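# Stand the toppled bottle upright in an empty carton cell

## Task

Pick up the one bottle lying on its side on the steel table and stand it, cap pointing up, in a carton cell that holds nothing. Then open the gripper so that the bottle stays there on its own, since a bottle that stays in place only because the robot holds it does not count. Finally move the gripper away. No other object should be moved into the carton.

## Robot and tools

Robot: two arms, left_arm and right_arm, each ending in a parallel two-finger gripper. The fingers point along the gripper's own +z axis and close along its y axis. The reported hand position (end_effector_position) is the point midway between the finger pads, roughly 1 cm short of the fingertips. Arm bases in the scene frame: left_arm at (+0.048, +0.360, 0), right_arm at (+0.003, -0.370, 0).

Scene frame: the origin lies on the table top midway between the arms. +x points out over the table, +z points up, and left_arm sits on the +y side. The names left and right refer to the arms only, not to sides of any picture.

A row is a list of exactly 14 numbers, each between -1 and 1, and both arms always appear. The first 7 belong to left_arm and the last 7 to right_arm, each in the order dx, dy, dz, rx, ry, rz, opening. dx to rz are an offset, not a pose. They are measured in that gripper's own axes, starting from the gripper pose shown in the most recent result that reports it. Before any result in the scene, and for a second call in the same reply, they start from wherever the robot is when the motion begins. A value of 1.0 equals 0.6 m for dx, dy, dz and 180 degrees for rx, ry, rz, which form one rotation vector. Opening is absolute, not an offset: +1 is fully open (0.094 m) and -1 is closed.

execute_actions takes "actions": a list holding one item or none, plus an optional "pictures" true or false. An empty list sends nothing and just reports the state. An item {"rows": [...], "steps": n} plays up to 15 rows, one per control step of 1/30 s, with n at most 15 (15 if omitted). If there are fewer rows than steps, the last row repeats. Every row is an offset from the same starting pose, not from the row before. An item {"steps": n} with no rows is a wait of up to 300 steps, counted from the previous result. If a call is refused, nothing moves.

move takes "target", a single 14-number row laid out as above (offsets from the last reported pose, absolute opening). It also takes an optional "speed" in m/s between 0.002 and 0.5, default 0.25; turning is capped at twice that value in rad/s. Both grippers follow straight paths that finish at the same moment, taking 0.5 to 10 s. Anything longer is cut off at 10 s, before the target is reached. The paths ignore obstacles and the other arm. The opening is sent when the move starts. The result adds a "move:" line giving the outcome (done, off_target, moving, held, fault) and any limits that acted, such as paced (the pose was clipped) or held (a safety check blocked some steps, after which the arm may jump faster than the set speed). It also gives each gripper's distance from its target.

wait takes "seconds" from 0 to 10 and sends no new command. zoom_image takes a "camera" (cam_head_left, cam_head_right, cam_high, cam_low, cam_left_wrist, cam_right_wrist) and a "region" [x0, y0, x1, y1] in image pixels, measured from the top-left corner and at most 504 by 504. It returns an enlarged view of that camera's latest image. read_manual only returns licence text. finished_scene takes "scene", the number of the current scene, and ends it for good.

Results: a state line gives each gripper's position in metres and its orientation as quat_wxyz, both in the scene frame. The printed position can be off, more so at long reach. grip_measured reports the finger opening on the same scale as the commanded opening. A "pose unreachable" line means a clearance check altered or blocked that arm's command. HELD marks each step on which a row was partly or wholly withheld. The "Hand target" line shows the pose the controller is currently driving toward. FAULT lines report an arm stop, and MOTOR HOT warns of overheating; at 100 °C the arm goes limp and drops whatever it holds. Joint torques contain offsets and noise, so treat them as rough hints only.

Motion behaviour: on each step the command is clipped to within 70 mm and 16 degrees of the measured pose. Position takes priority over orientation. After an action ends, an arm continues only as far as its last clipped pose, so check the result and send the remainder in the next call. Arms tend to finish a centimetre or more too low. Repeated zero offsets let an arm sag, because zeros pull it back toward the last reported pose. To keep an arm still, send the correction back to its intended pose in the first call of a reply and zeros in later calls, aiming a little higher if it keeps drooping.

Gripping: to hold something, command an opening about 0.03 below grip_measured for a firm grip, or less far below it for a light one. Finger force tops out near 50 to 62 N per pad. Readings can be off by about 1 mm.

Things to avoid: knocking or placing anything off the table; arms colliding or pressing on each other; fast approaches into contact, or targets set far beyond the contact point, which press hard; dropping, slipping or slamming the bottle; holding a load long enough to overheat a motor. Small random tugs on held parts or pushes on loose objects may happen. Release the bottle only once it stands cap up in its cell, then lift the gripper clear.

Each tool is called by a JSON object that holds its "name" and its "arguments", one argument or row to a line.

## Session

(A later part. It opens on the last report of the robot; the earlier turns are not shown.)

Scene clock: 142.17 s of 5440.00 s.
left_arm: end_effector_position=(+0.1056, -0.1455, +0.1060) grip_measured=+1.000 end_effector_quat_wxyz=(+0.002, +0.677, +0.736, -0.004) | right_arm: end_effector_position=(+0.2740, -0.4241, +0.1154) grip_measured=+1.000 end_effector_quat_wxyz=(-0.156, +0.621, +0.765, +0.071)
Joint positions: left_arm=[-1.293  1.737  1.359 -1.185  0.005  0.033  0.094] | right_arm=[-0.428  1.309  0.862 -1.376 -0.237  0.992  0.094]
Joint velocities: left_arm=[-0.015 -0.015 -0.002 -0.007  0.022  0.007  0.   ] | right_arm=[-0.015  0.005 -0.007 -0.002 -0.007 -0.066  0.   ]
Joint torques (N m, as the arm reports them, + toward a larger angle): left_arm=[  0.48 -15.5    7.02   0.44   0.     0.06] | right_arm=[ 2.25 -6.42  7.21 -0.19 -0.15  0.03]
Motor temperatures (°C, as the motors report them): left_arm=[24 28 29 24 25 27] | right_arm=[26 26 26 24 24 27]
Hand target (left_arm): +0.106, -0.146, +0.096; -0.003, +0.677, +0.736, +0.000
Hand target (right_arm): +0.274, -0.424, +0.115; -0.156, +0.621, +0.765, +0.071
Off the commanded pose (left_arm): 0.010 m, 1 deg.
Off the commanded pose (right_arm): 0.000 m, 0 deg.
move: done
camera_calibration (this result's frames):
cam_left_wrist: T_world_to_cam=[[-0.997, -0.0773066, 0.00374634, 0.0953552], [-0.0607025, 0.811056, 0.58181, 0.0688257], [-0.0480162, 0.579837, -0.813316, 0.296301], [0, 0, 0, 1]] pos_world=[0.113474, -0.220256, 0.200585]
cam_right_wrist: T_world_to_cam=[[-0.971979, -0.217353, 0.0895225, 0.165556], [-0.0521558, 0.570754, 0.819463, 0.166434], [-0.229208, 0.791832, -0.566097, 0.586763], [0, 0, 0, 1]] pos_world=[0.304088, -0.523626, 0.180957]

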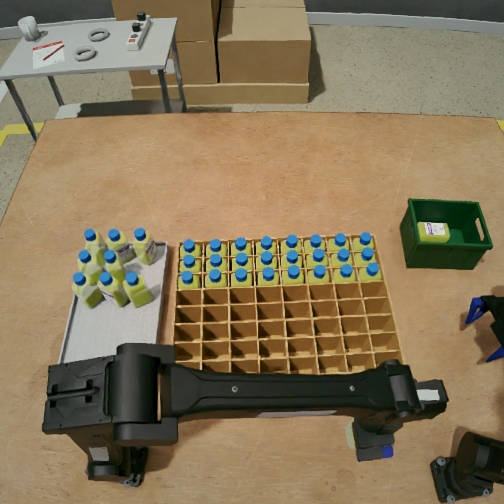

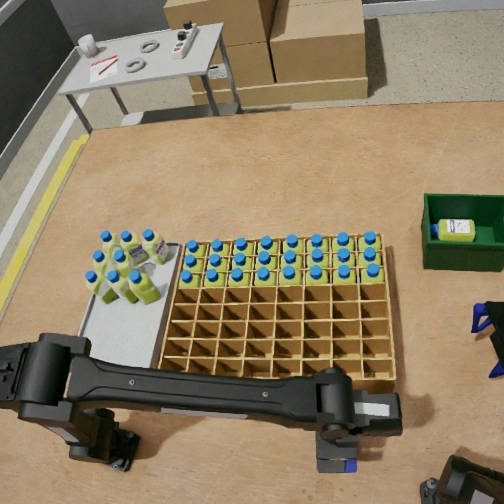

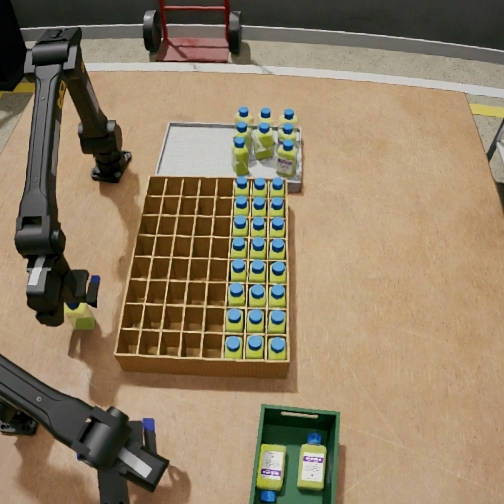

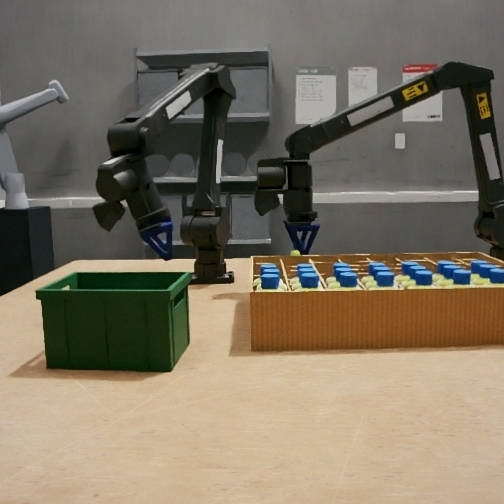

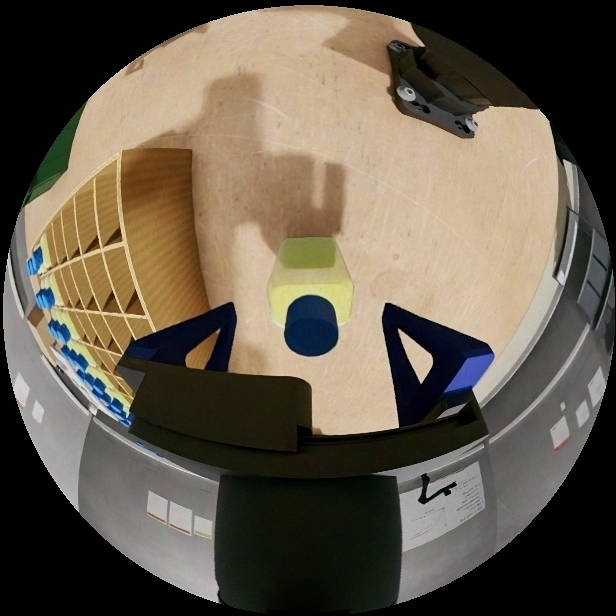

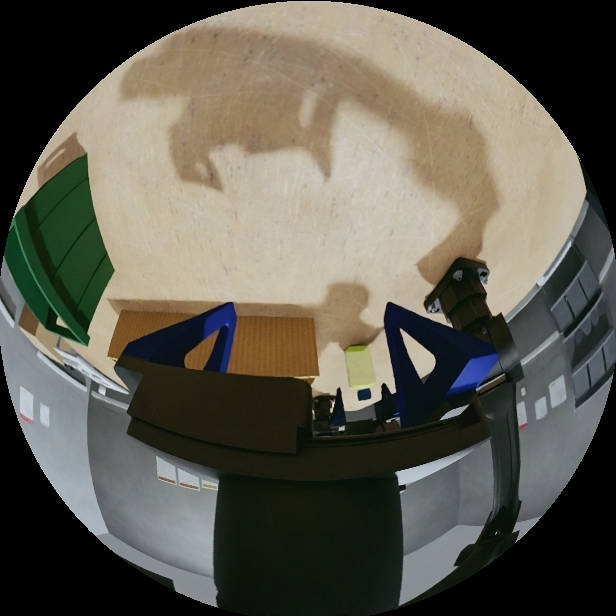

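{"name": "move", "arguments": {
  "target": [0,0,0,0,0,0,-0.5,0,0,0,0,0,0,1]
}}

Scene clock: 144.33 s of 5440.00 s.
left_arm: end_effector_position=(+0.1056, -0.1457, +0.1144) grip_measured=-0.460 end_effector_quat_wxyz=(+0.008, +0.677, +0.736, -0.010) | right_arm: end_effector_position=(+0.2740, -0.4241, +0.1154) grip_measured=+1.000 end_effector_quat_wxyz=(-0.156, +0.621, +0.765, +0.071)
Joint positions: left_arm=[-1.293  1.72   1.36  -1.186  0.005  0.033  0.025] | right_arm=[-0.428  1.309  0.862 -1.376 -0.237  0.992  0.094]
Joint velocities: left_arm=[ 0.005 -0.005 -0.012 -0.012 -0.051  0.022  0.001] | right_arm=[ 0.005  0.005 -0.002 -0.007  0.007 -0.051  0.   ]
Joint torques (N m, as the arm reports them, + toward a larger angle): left_arm=[  0.37 -16.27   7.28   0.16   0.02   0.05] | right_arm=[ 2.38 -6.5   7.24 -0.23 -0.15  0.  ]
Motor temperatures (°C, as the motors report them): left_arm=[24 28 29 24 25 27] | right_arm=[26 26 26 24 24 27]
Hand target (left_arm): +0.106, -0.145, +0.106; +0.002, +0.677, +0.736, -0.004
Hand target (right_arm): +0.274, -0.424, +0.115; -0.156, +0.621, +0.765, +0.071
Off the commanded pose (left_arm): 0.008 m, 1 deg.
Off the commanded pose (right_arm): 0.000 m, 0 deg.
move: done
camera_calibration (this result's frames):
cam_left_wrist: T_world_to_cam=[[-0.997007, -0.0772519, 0.00313214, 0.0954124], [-0.0617665, 0.820212, 0.568716, 0.0670709], [-0.0465034, 0.56682, -0.822528, 0.302312], [0, 0, 0, 1]] pos_world=[0.113328, -0.218998, 0.210217]
cam_right_wrist: T_world_to_cam=[[-0.971979, -0.217353, 0.0895225, 0.165556], [-0.0521558, 0.570754, 0.819463, 0.166434], [-0.229208, 0.791832, -0.566097, 0.586763], [0, 0, 0, 1]] pos_world=[0.304088, -0.523626, 0.180957]

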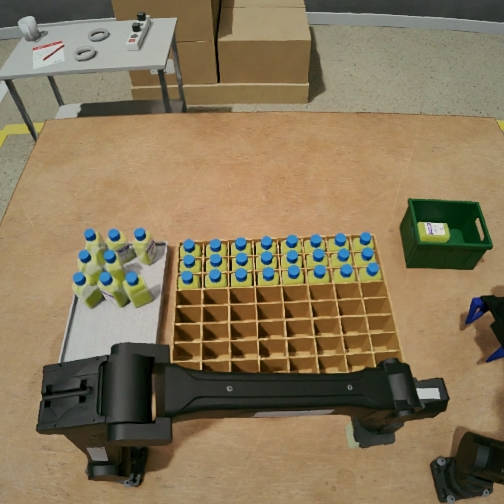

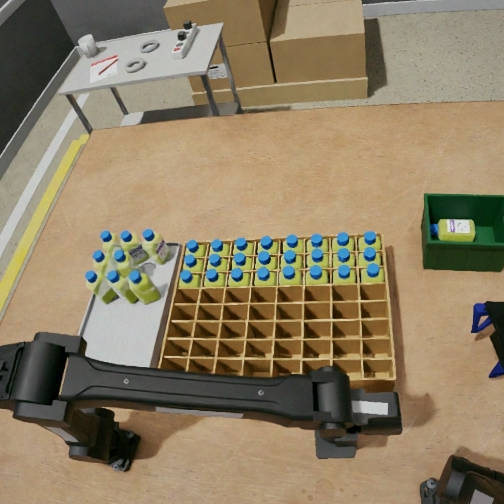

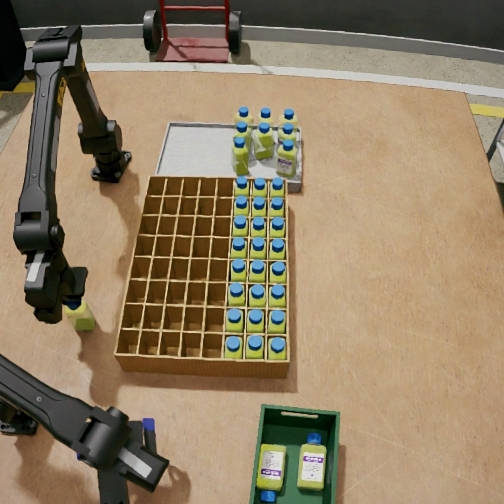

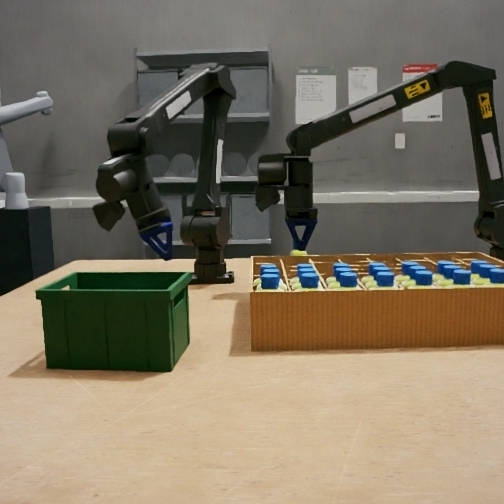

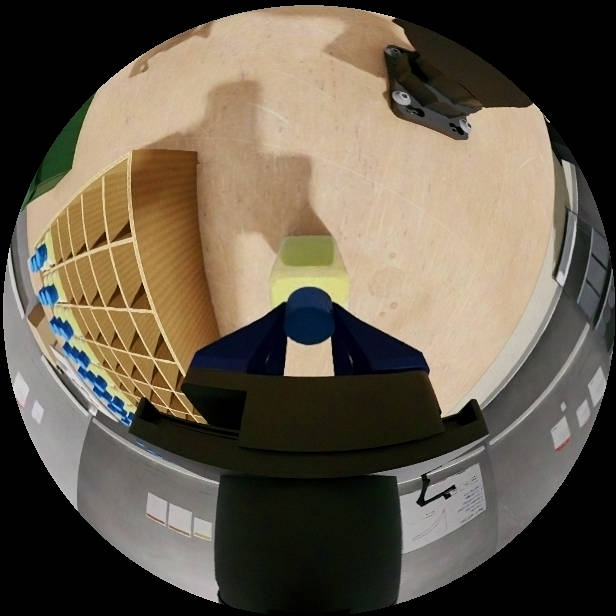

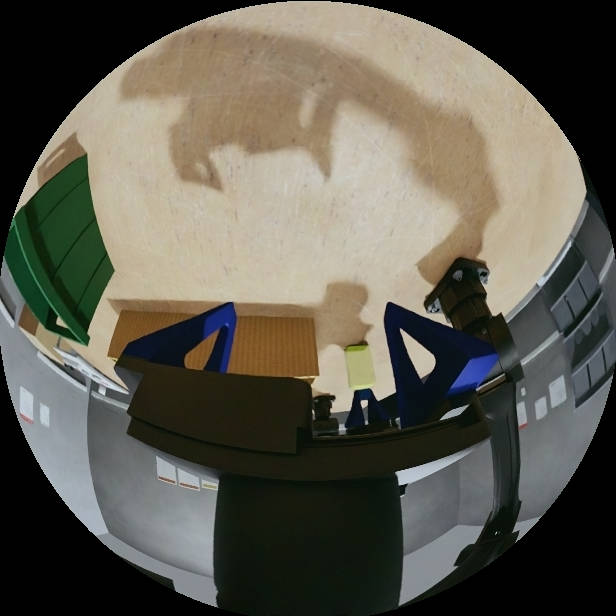

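{"name": "move", "arguments": {
  "target": [0.08,0,-0.27,0,0,-0.473,-0.5,0,0,0,0,0,0,1],
  "speed": 0.25
}}

Scene clock: 155.23 s of 5440.00 s.
left_arm: end_effector_position=(+0.0981, -0.0829, +0.2434) grip_measured=-0.460 end_effector_quat_wxyz=(-0.006, +0.013, +1.000, +0.020) | right_arm: end_effector_position=(+0.2740, -0.4241, +0.1154) grip_measured=+1.000 end_effector_quat_wxyz=(-0.156, +0.621, +0.765, +0.071)
Joint positions: left_arm=[-1.293  1.53   1.471 -1.552  0.006 -1.43   0.025] | right_arm=[-0.428  1.309  0.862 -1.376 -0.237  0.992  0.094]
Joint velocities: left_arm=[-0.015  0.005  0.002 -0.007 -0.037 -0.051  0.001] | right_arm=[-0.005 -0.024  0.012 -0.012  0.037 -0.037  0.   ]
Joint torques (N m, as the arm reports them, + toward a larger angle): left_arm=[  0.95 -15.97  11.65  -0.58  -0.09  -0.02] | right_arm=[ 2.57 -6.64  7.25 -0.32 -0.15 -0.01]
Motor temperatures (°C, as the motors report them): left_arm=[24 28 30 24 25 27] | right_arm=[26 26 26 24 24 27]
Hand target (left_arm): +0.102, -0.090, +0.275; -0.001, +0.001, +1.000, -0.013
Hand target (right_arm): +0.274, -0.424, +0.115; -0.156, +0.621, +0.765, +0.071
Off the commanded pose (left_arm): 0.034 m, 4 deg.
Off the commanded pose (right_arm): 0.000 m, 0 deg.
After step 90, 4.33 s passed at rest.
move: off_target (left_arm)
camera_calibration (this result's frames):
cam_left_wrist: T_world_to_cam=[[-0.0308914, -0.998718, -0.0400959, -0.068351], [-0.801606, 0.000792284, 0.597853, -0.0607137], [-0.597054, 0.0506096, -0.800603, 0.378311], [0, 0, 0, 1]] pos_world=[0.175092, -0.0873615, 0.336434]
cam_right_wrist: T_world_to_cam=[[-0.971979, -0.217353, 0.0895225, 0.165556], [-0.0521558, 0.570754, 0.819463, 0.166434], [-0.229208, 0.791832, -0.566097, 0.586763], [0, 0, 0, 1]] pos_world=[0.304088, -0.523626, 0.180957]

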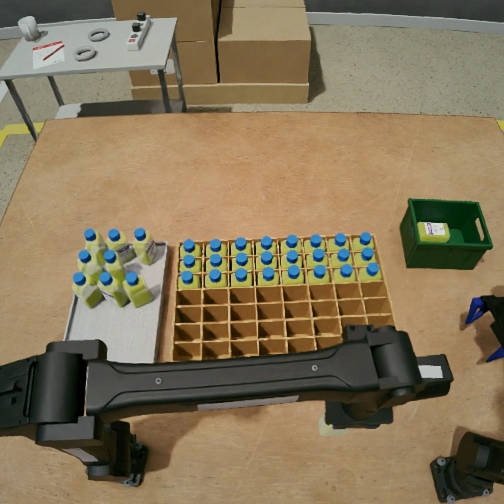

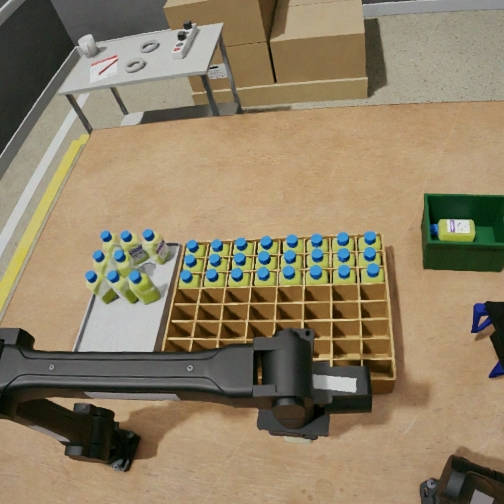

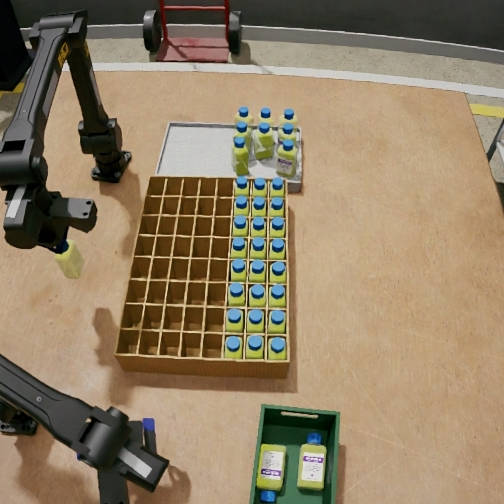

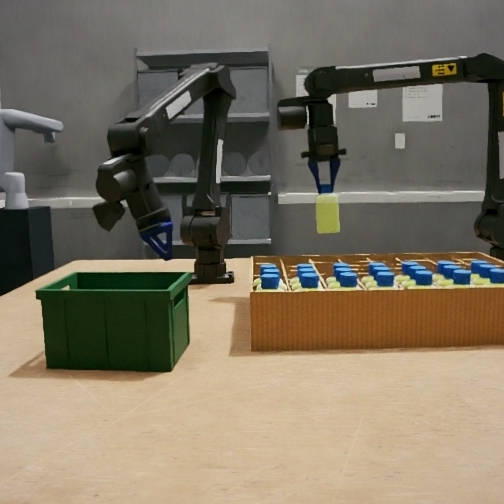

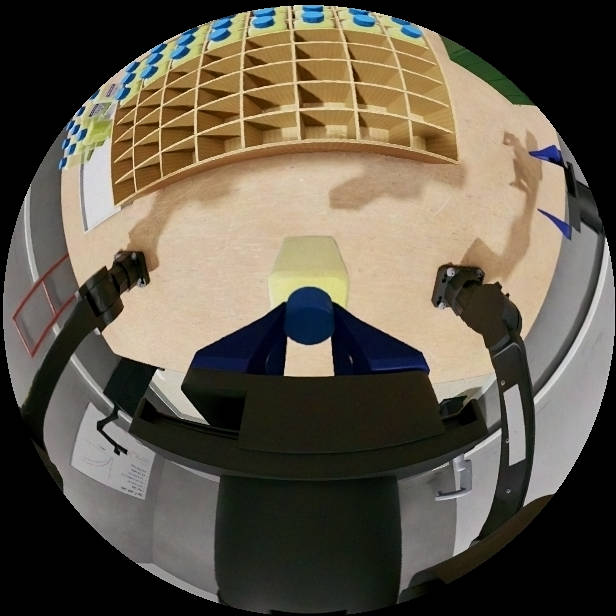

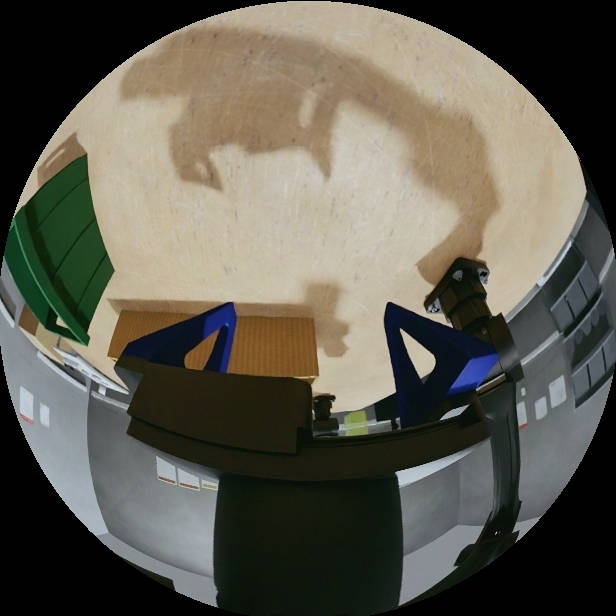

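{"name": "move", "arguments": {
  "target": [-0.265,0.172,-0.02,0.018,0,-0.008,-0.5,0,0,0,0,0,0,1]
}}

Scene clock: 158.50 s of 5440.00 s.
left_arm: end_effector_position=(+0.2585, +0.0203, +0.2479) grip_measured=-0.460 end_effector_quat_wxyz=(-0.012, -0.011, +1.000, +0.010) | right_arm: end_effector_position=(+0.2740, -0.4241, +0.1154) grip_measured=+1.000 end_effector_quat_wxyz=(-0.156, +0.621, +0.765, +0.071)
Joint positions: left_arm=[-0.849  1.403  1.346 -1.544  0.01  -1.033  0.025] | right_arm=[-0.428  1.309  0.862 -1.376 -0.237  0.992  0.094]
Joint velocities: left_arm=[ 0.005  0.005 -0.007 -0.002 -0.066 -0.051  0.   ] | right_arm=[-0.005 -0.005 -0.002 -0.017 -0.081 -0.037  0.   ]
Joint torques (N m, as the arm reports them, + toward a larger angle): left_arm=[  0.26 -13.86   7.81   0.45   0.13   0.16] | right_arm=[ 2.23 -6.51  7.2  -0.18 -0.14  0.01]
Motor temperatures (°C, as the motors report them): left_arm=[24 28 30 24 25 27] | right_arm=[26 26 26 24 24 27]
Hand target (left_arm): +0.257, +0.018, +0.256; -0.004, -0.001, +1.000, -0.006
Hand target (right_arm): +0.274, -0.424, +0.115; -0.156, +0.621, +0.765, +0.071
Off the commanded pose (left_arm): 0.011 m, 3 deg.
Off the commanded pose (right_arm): 0.000 m, 0 deg.
move: off_target (left_arm)
camera_calibration (this result's frames):
cam_left_wrist: T_world_to_cam=[[0.0163884, -0.999644, -0.021067, 0.022951], [-0.793422, -0.0258234, 0.608124, 0.0609297], [-0.608452, 0.00674884, -0.793562, 0.474548], [0, 0, 0, 1]] pos_world=[0.336707, 0.0213136, 0.340014]
cam_right_wrist: T_world_to_cam=[[-0.971979, -0.217353, 0.0895225, 0.165556], [-0.0521558, 0.570754, 0.819463, 0.166434], [-0.229208, 0.791832, -0.566097, 0.586763], [0, 0, 0, 1]] pos_world=[0.304088, -0.523626, 0.180957]

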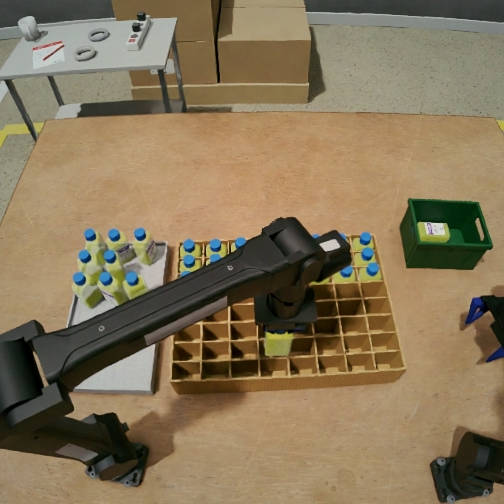

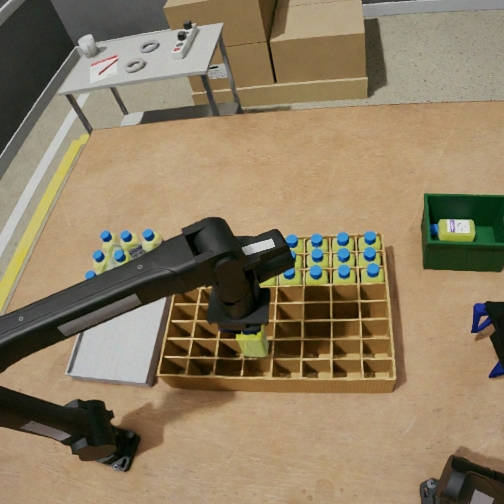

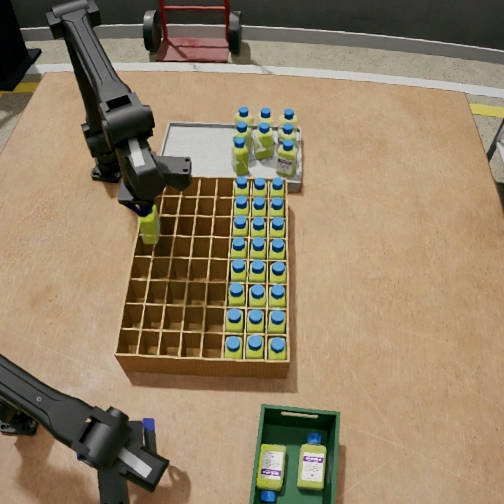

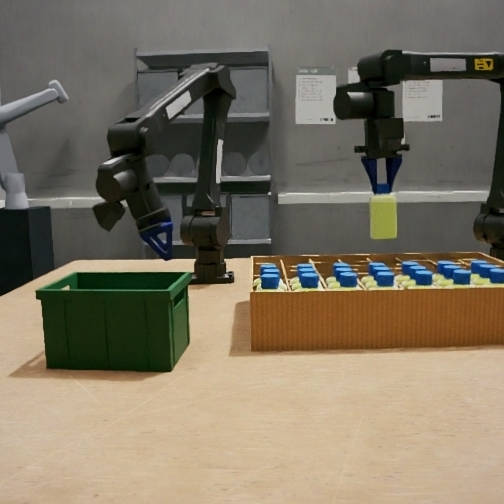

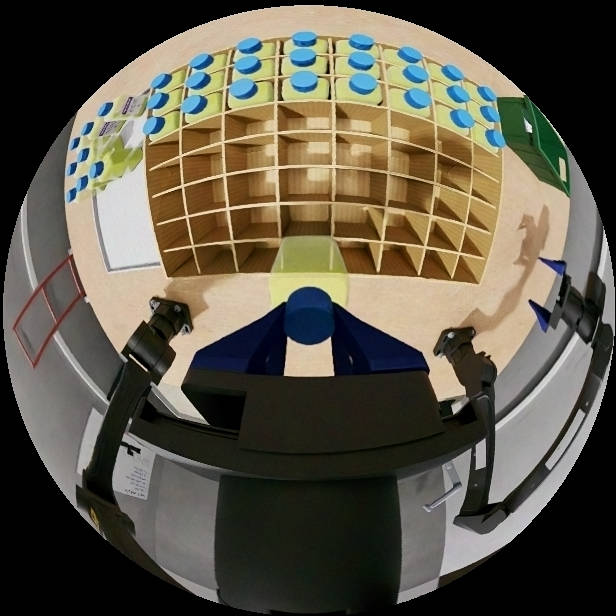

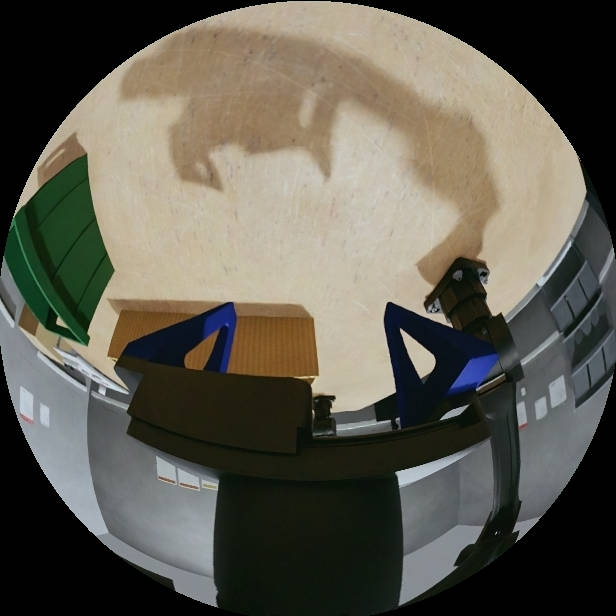

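{"name": "zoom_image", "arguments": {
  "camera": "cam_left_wrist",
  "region": [210, 130, 410, 300]
}}

Region (210, 130, 410, 300) of cam_left_wrist's 616x616 image, scaled by 2.520, with more detail than that image has; it fills the top 428 rows of this view, and the rest is white.

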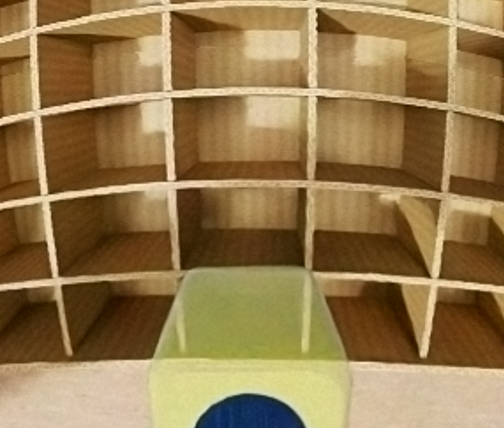

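{"name": "move", "arguments": {
  "target": [-0.035,0.013,0.025,0.008,-0.015,0.007,-0.5,0,0,0,0,0,0,1],
  "speed": 0.1
}}

{"name": "zoom_image", "arguments": {
  "camera": "cam_left_wrist",
  "region": [210, 130, 410, 300]
}}

Scene clock: 168.80 s of 5440.00 s.
left_arm: end_effector_position=(+0.2729, +0.0286, +0.2248) grip_measured=-0.460 end_effector_quat_wxyz=(+0.001, -0.003, +1.000, +0.012) | right_arm: end_effector_position=(+0.2740, -0.4241, +0.1154) grip_measured=+1.000 end_effector_quat_wxyz=(-0.156, +0.621, +0.765, +0.071)
Joint positions: left_arm=[-0.818  1.403  1.286 -1.472 -0.015 -0.986  0.025] | right_arm=[-0.428  1.309  0.862 -1.376 -0.237  0.992  0.094]
Joint velocities: left_arm=[-0.005 -0.015  0.017 -0.012  0.051  0.007  0.   ] | right_arm=[-0.005 -0.005 -0.002  0.002  0.022  0.007  0.   ]
Joint torques (N m, as the arm reports them, + toward a larger angle): left_arm=[  2.27 -13.87   7.9    0.44  -0.19   0.17] | right_arm=[ 2.3  -6.33  7.22 -0.21 -0.16  0.02]
Motor temperatures (°C, as the motors report them): left_arm=[24 28 30 24 25 27] | right_arm=[26 26 26 24 24 27]
Hand target (left_arm): +0.279, +0.029, +0.233; +0.012, -0.000, +1.000, -0.002
Hand target (right_arm): +0.274, -0.424, +0.115; -0.156, +0.621, +0.765, +0.071
Off the commanded pose (left_arm): 0.010 m, 2 deg.
Off the commanded pose (right_arm): 0.000 m, 0 deg.
After step 90, 6.53 s passed at rest.
move: done
camera_calibration (this result's frames):
cam_left_wrist: T_world_to_cam=[[0.000367023, -0.999715, -0.0238799, 0.0355205], [-0.809421, -0.01432, 0.587054, 0.0954386], [-0.587229, 0.0191134, -0.809195, 0.462276], [0, 0, 0, 1]] pos_world=[0.348699, 0.0280413, 0.318892]
cam_right_wrist: T_world_to_cam=[[-0.971979, -0.217353, 0.0895225, 0.165556], [-0.0521558, 0.570754, 0.819463, 0.166434], [-0.229208, 0.791832, -0.566097, 0.586763], [0, 0, 0, 1]] pos_world=[0.304088, -0.523626, 0.180957]

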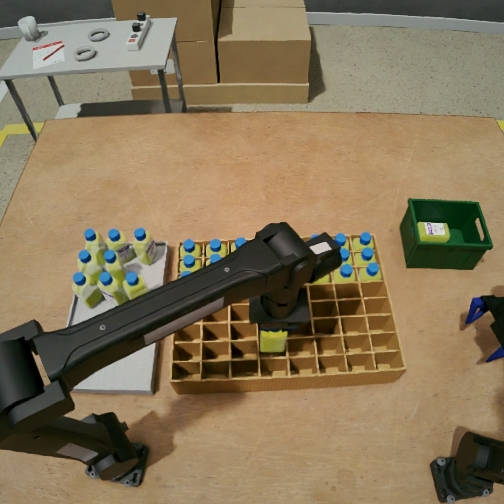

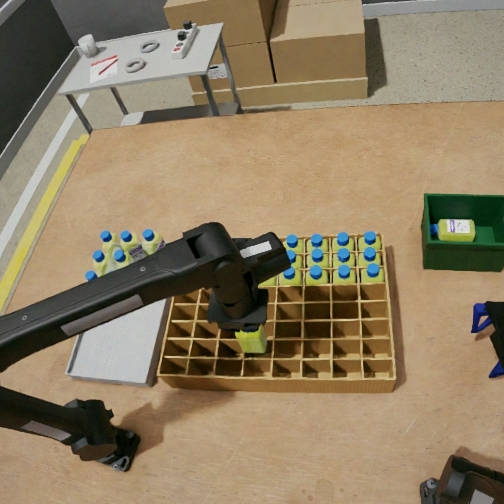

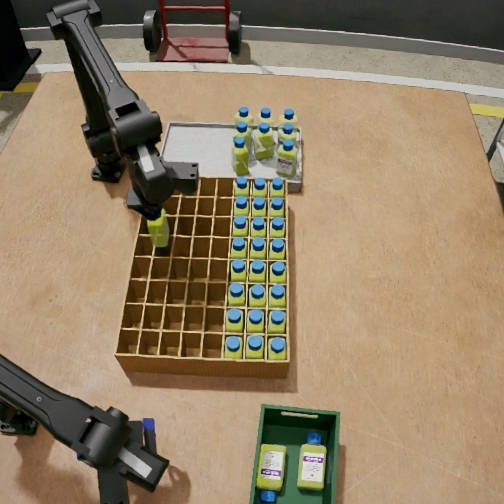

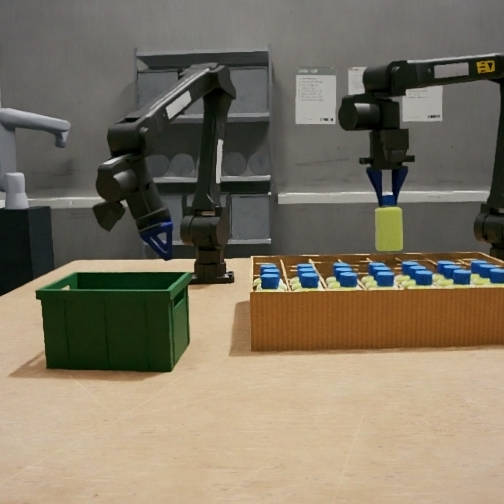

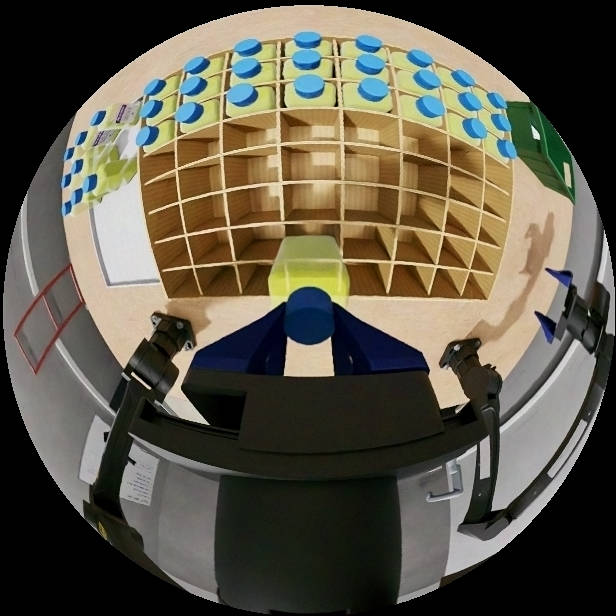

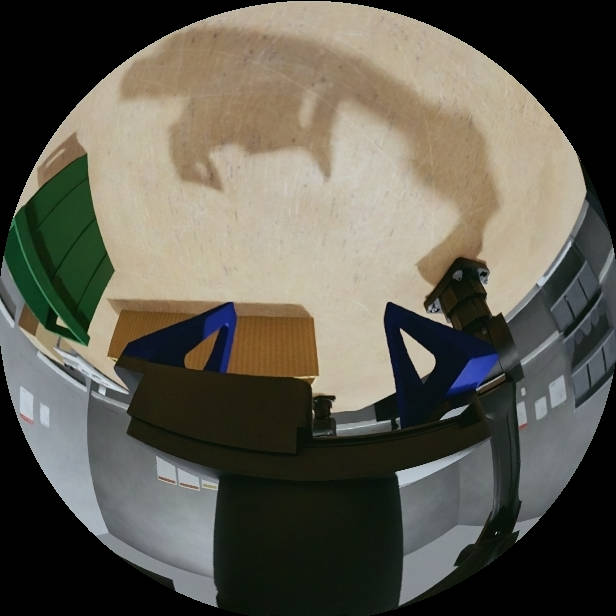

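Region (210, 130, 410, 300) of cam_left_wrist's 616x616 image, scaled by 2.520, with more detail than that image has; it fills the top 428 rows of this view, and the rest is white.

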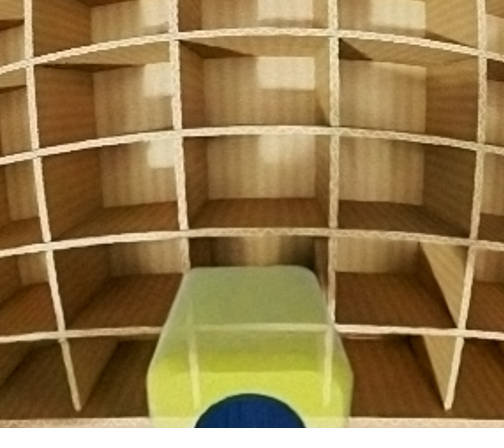

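{"name": "move", "arguments": {
  "target": [-0.02,-0.002,0.02,0.012,0,0,-0.5,0,0,0,0,0,0,1],
  "speed": 0.06
}}

{"name": "zoom_image", "arguments": {
  "camera": "cam_left_wrist",
  "region": [210, 160, 410, 330]
}}

Scene clock: 173.70 s of 5440.00 s.
left_arm: end_effector_position=(+0.2785, +0.0291, +0.2129) grip_measured=-0.460 end_effector_quat_wxyz=(-0.001, -0.004, +1.000, -0.000) | right_arm: end_effector_position=(+0.2740, -0.4241, +0.1154) grip_measured=+1.000 end_effector_quat_wxyz=(-0.156, +0.621, +0.765, +0.071)
Joint positions: left_arm=[-0.799  1.403  1.254 -1.423  0.002 -0.969  0.025] | right_arm=[-0.428  1.309  0.862 -1.376 -0.237  0.992  0.094]
Joint velocities: left_arm=[-0.015 -0.005  0.022  0.002 -0.022 -0.022 -0.   ] | right_arm=[-0.005  0.015  0.022  0.007 -0.007 -0.022  0.   ]
Joint torques (N m, as the arm reports them, + toward a larger angle): left_arm=[  1.55 -11.86   7.84   0.57   0.13   0.22] | right_arm=[ 2.26 -6.62  7.2  -0.28 -0.16  0.01]
Motor temperatures (°C, as the motors report them): left_arm=[24 28 30 24 25 27] | right_arm=[26 26 26 24 24 27]
Hand target (left_arm): +0.285, +0.028, +0.213; +0.001, -0.003, +1.000, -0.007
Hand target (right_arm): +0.274, -0.424, +0.115; -0.156, +0.621, +0.765, +0.071
Off the commanded pose (left_arm): 0.007 m, 1 deg.
Off the commanded pose (right_arm): 0.000 m, 0 deg.
After step 90, 1.13 s passed at rest.
move: done
camera_calibration (this result's frames):
cam_left_wrist: T_world_to_cam=[[0.00314973, -0.999995, 0.0000793361, 0.0299097], [-0.806972, -0.0024949, 0.590584, 0.105194], [-0.590581, -0.0019242, -0.806976, 0.456996], [0, 0, 0, 1]] pos_world=[0.354687, 0.0310513, 0.306657]
cam_right_wrist: T_world_to_cam=[[-0.971979, -0.217353, 0.0895225, 0.165556], [-0.0521558, 0.570754, 0.819463, 0.166434], [-0.229208, 0.791832, -0.566097, 0.586763], [0, 0, 0, 1]] pos_world=[0.304088, -0.523626, 0.180957]

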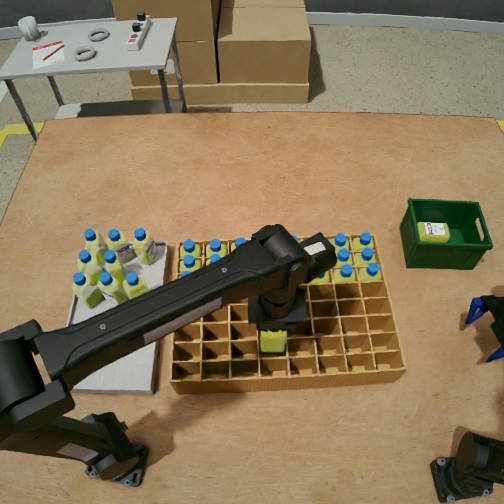

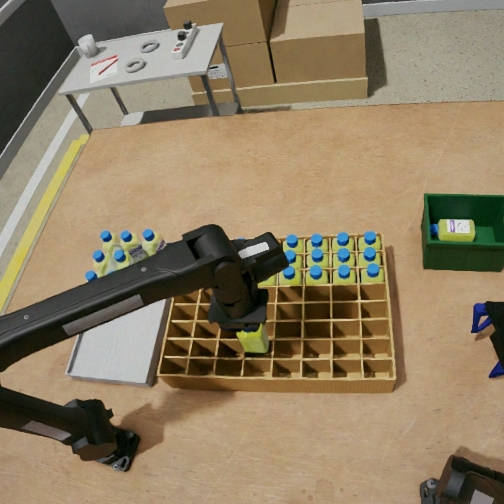

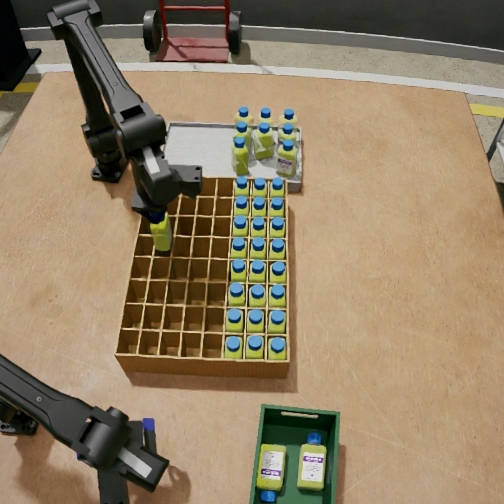

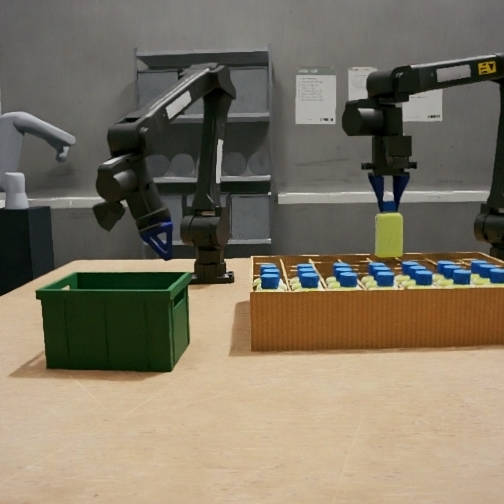

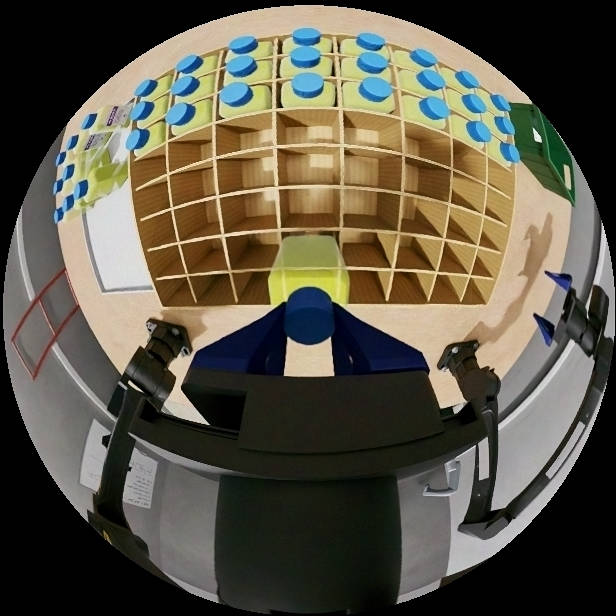

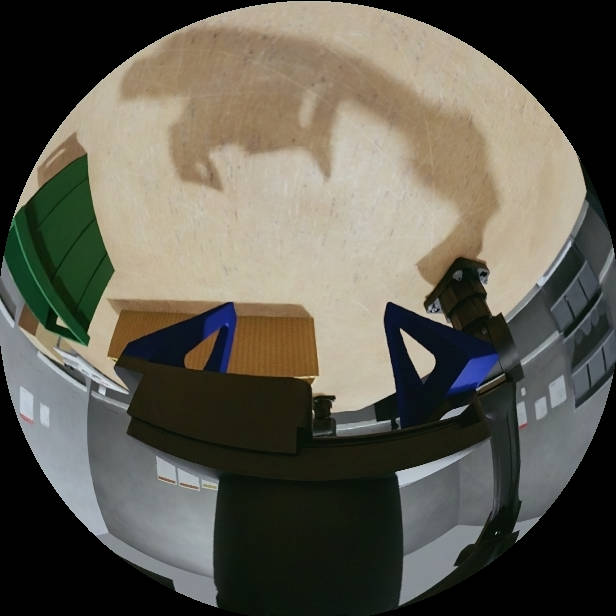

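Region (210, 160, 410, 330) of cam_left_wrist's 616x616 image, scaled by 2.520, with more detail than that image has; it fills the top 428 rows of this view, and the rest is white.

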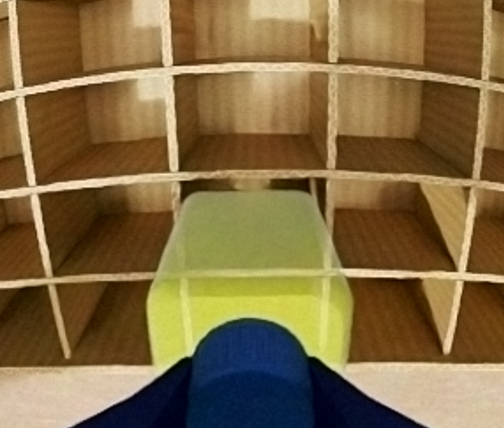

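{"name": "move", "arguments": {
  "target": [0,-0.004,0.07,0,0,0,-0.5,0,0,0,0,0,0,1],
  "speed": 0.05
}}

Scene clock: 177.27 s of 5440.00 s.
left_arm: end_effector_position=(+0.2776, +0.0304, +0.1733) grip_measured=-0.460 end_effector_quat_wxyz=(-0.003, -0.004, +1.000, +0.002) | right_arm: end_effector_position=(+0.2740, -0.4241, +0.1154) grip_measured=+1.000 end_effector_quat_wxyz=(-0.156, +0.621, +0.765, +0.071)
Joint positions: left_arm=[-0.799  1.423  1.169 -1.323  0.002 -0.968  0.025] | right_arm=[-0.428  1.309  0.862 -1.376 -0.237  0.992  0.094]
Joint velocities: left_arm=[-0.015  0.005 -0.012  0.012 -0.051  0.007 -0.001] | right_arm=[-0.034  0.005 -0.007 -0.022 -0.066 -0.037  0.   ]
Joint torques (N m, as the arm reports them, + toward a larger angle): left_arm=[  0.24 -10.87   7.68   0.39  -0.03   0.  ] | right_arm=[ 2.28 -6.45  7.18 -0.19 -0.18  0.  ]
Motor temperatures (°C, as the motors report them): left_arm=[24 28 30 24 25 27] | right_arm=[26 26 26 24 24 27]
Hand target (left_arm): +0.279, +0.026, +0.171; -0.001, -0.004, +1.000, -0.000
Hand target (right_arm): +0.274, -0.424, +0.115; -0.156, +0.621, +0.765, +0.071
Off the commanded pose (left_arm): 0.005 m, 0 deg.
Off the commanded pose (right_arm): 0.000 m, 0 deg.
move: done
camera_calibration (this result's frames):
cam_left_wrist: T_world_to_cam=[[0.00199886, -0.999989, -0.00430006, 0.0322785], [-0.805163, -0.00415956, 0.593039, 0.126945], [-0.59305, 0.00227685, -0.805162, 0.424805], [0, 0, 0, 1]] pos_world=[0.354078, 0.031839, 0.266893]
cam_right_wrist: T_world_to_cam=[[-0.971979, -0.217353, 0.0895225, 0.165556], [-0.0521558, 0.570754, 0.819463, 0.166434], [-0.229208, 0.791832, -0.566097, 0.586763], [0, 0, 0, 1]] pos_world=[0.304088, -0.523626, 0.180957]

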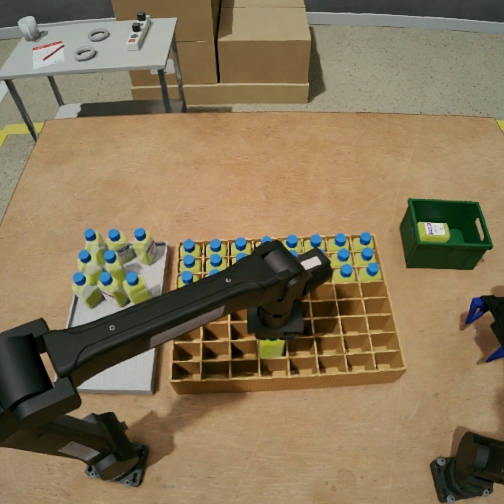

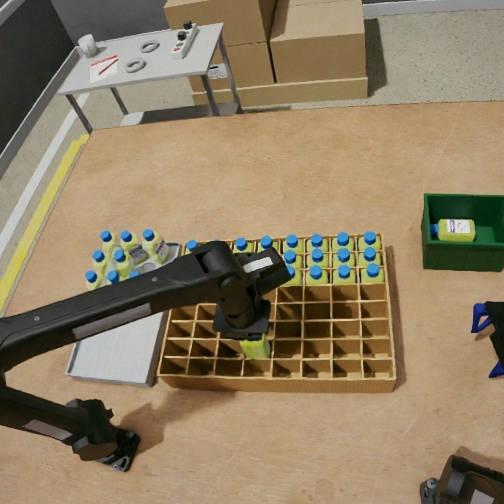

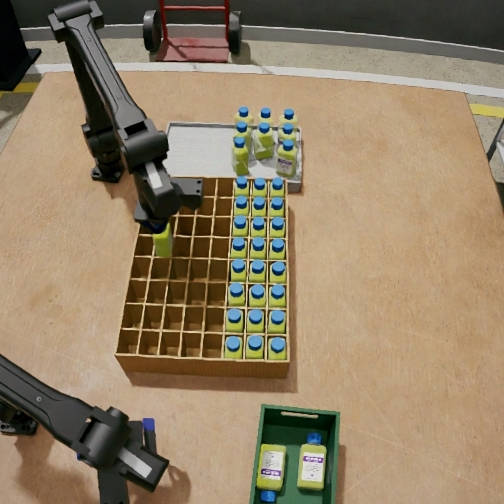

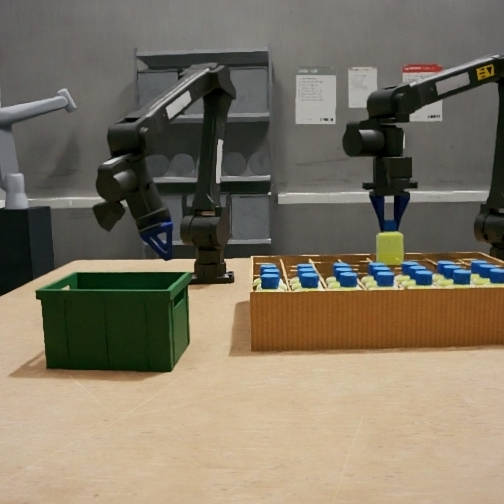

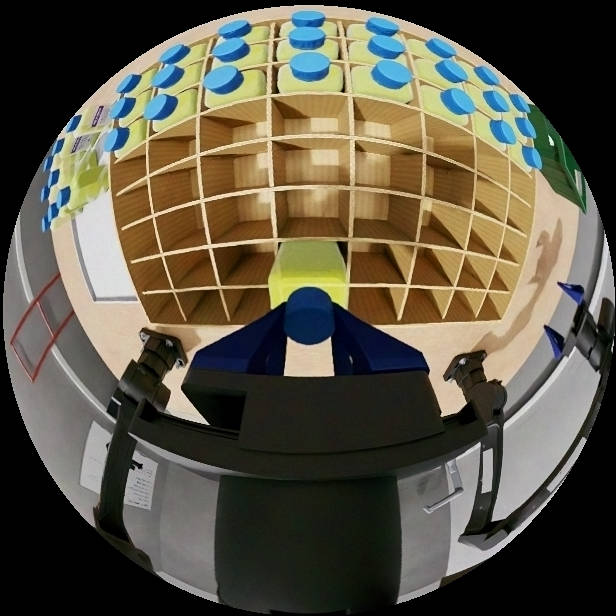

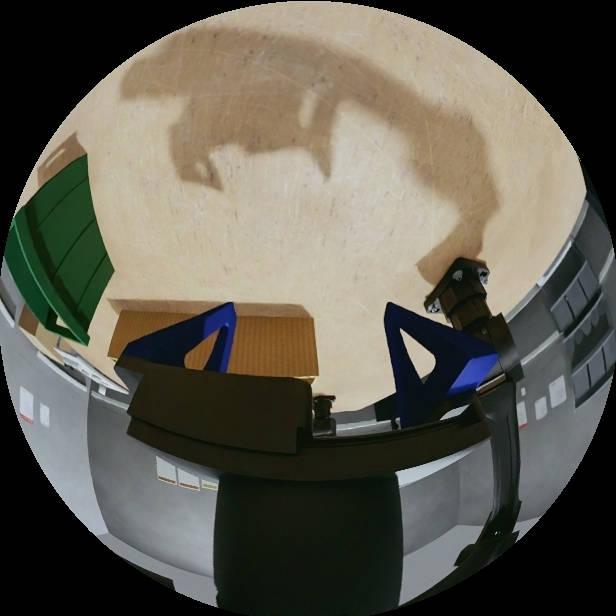

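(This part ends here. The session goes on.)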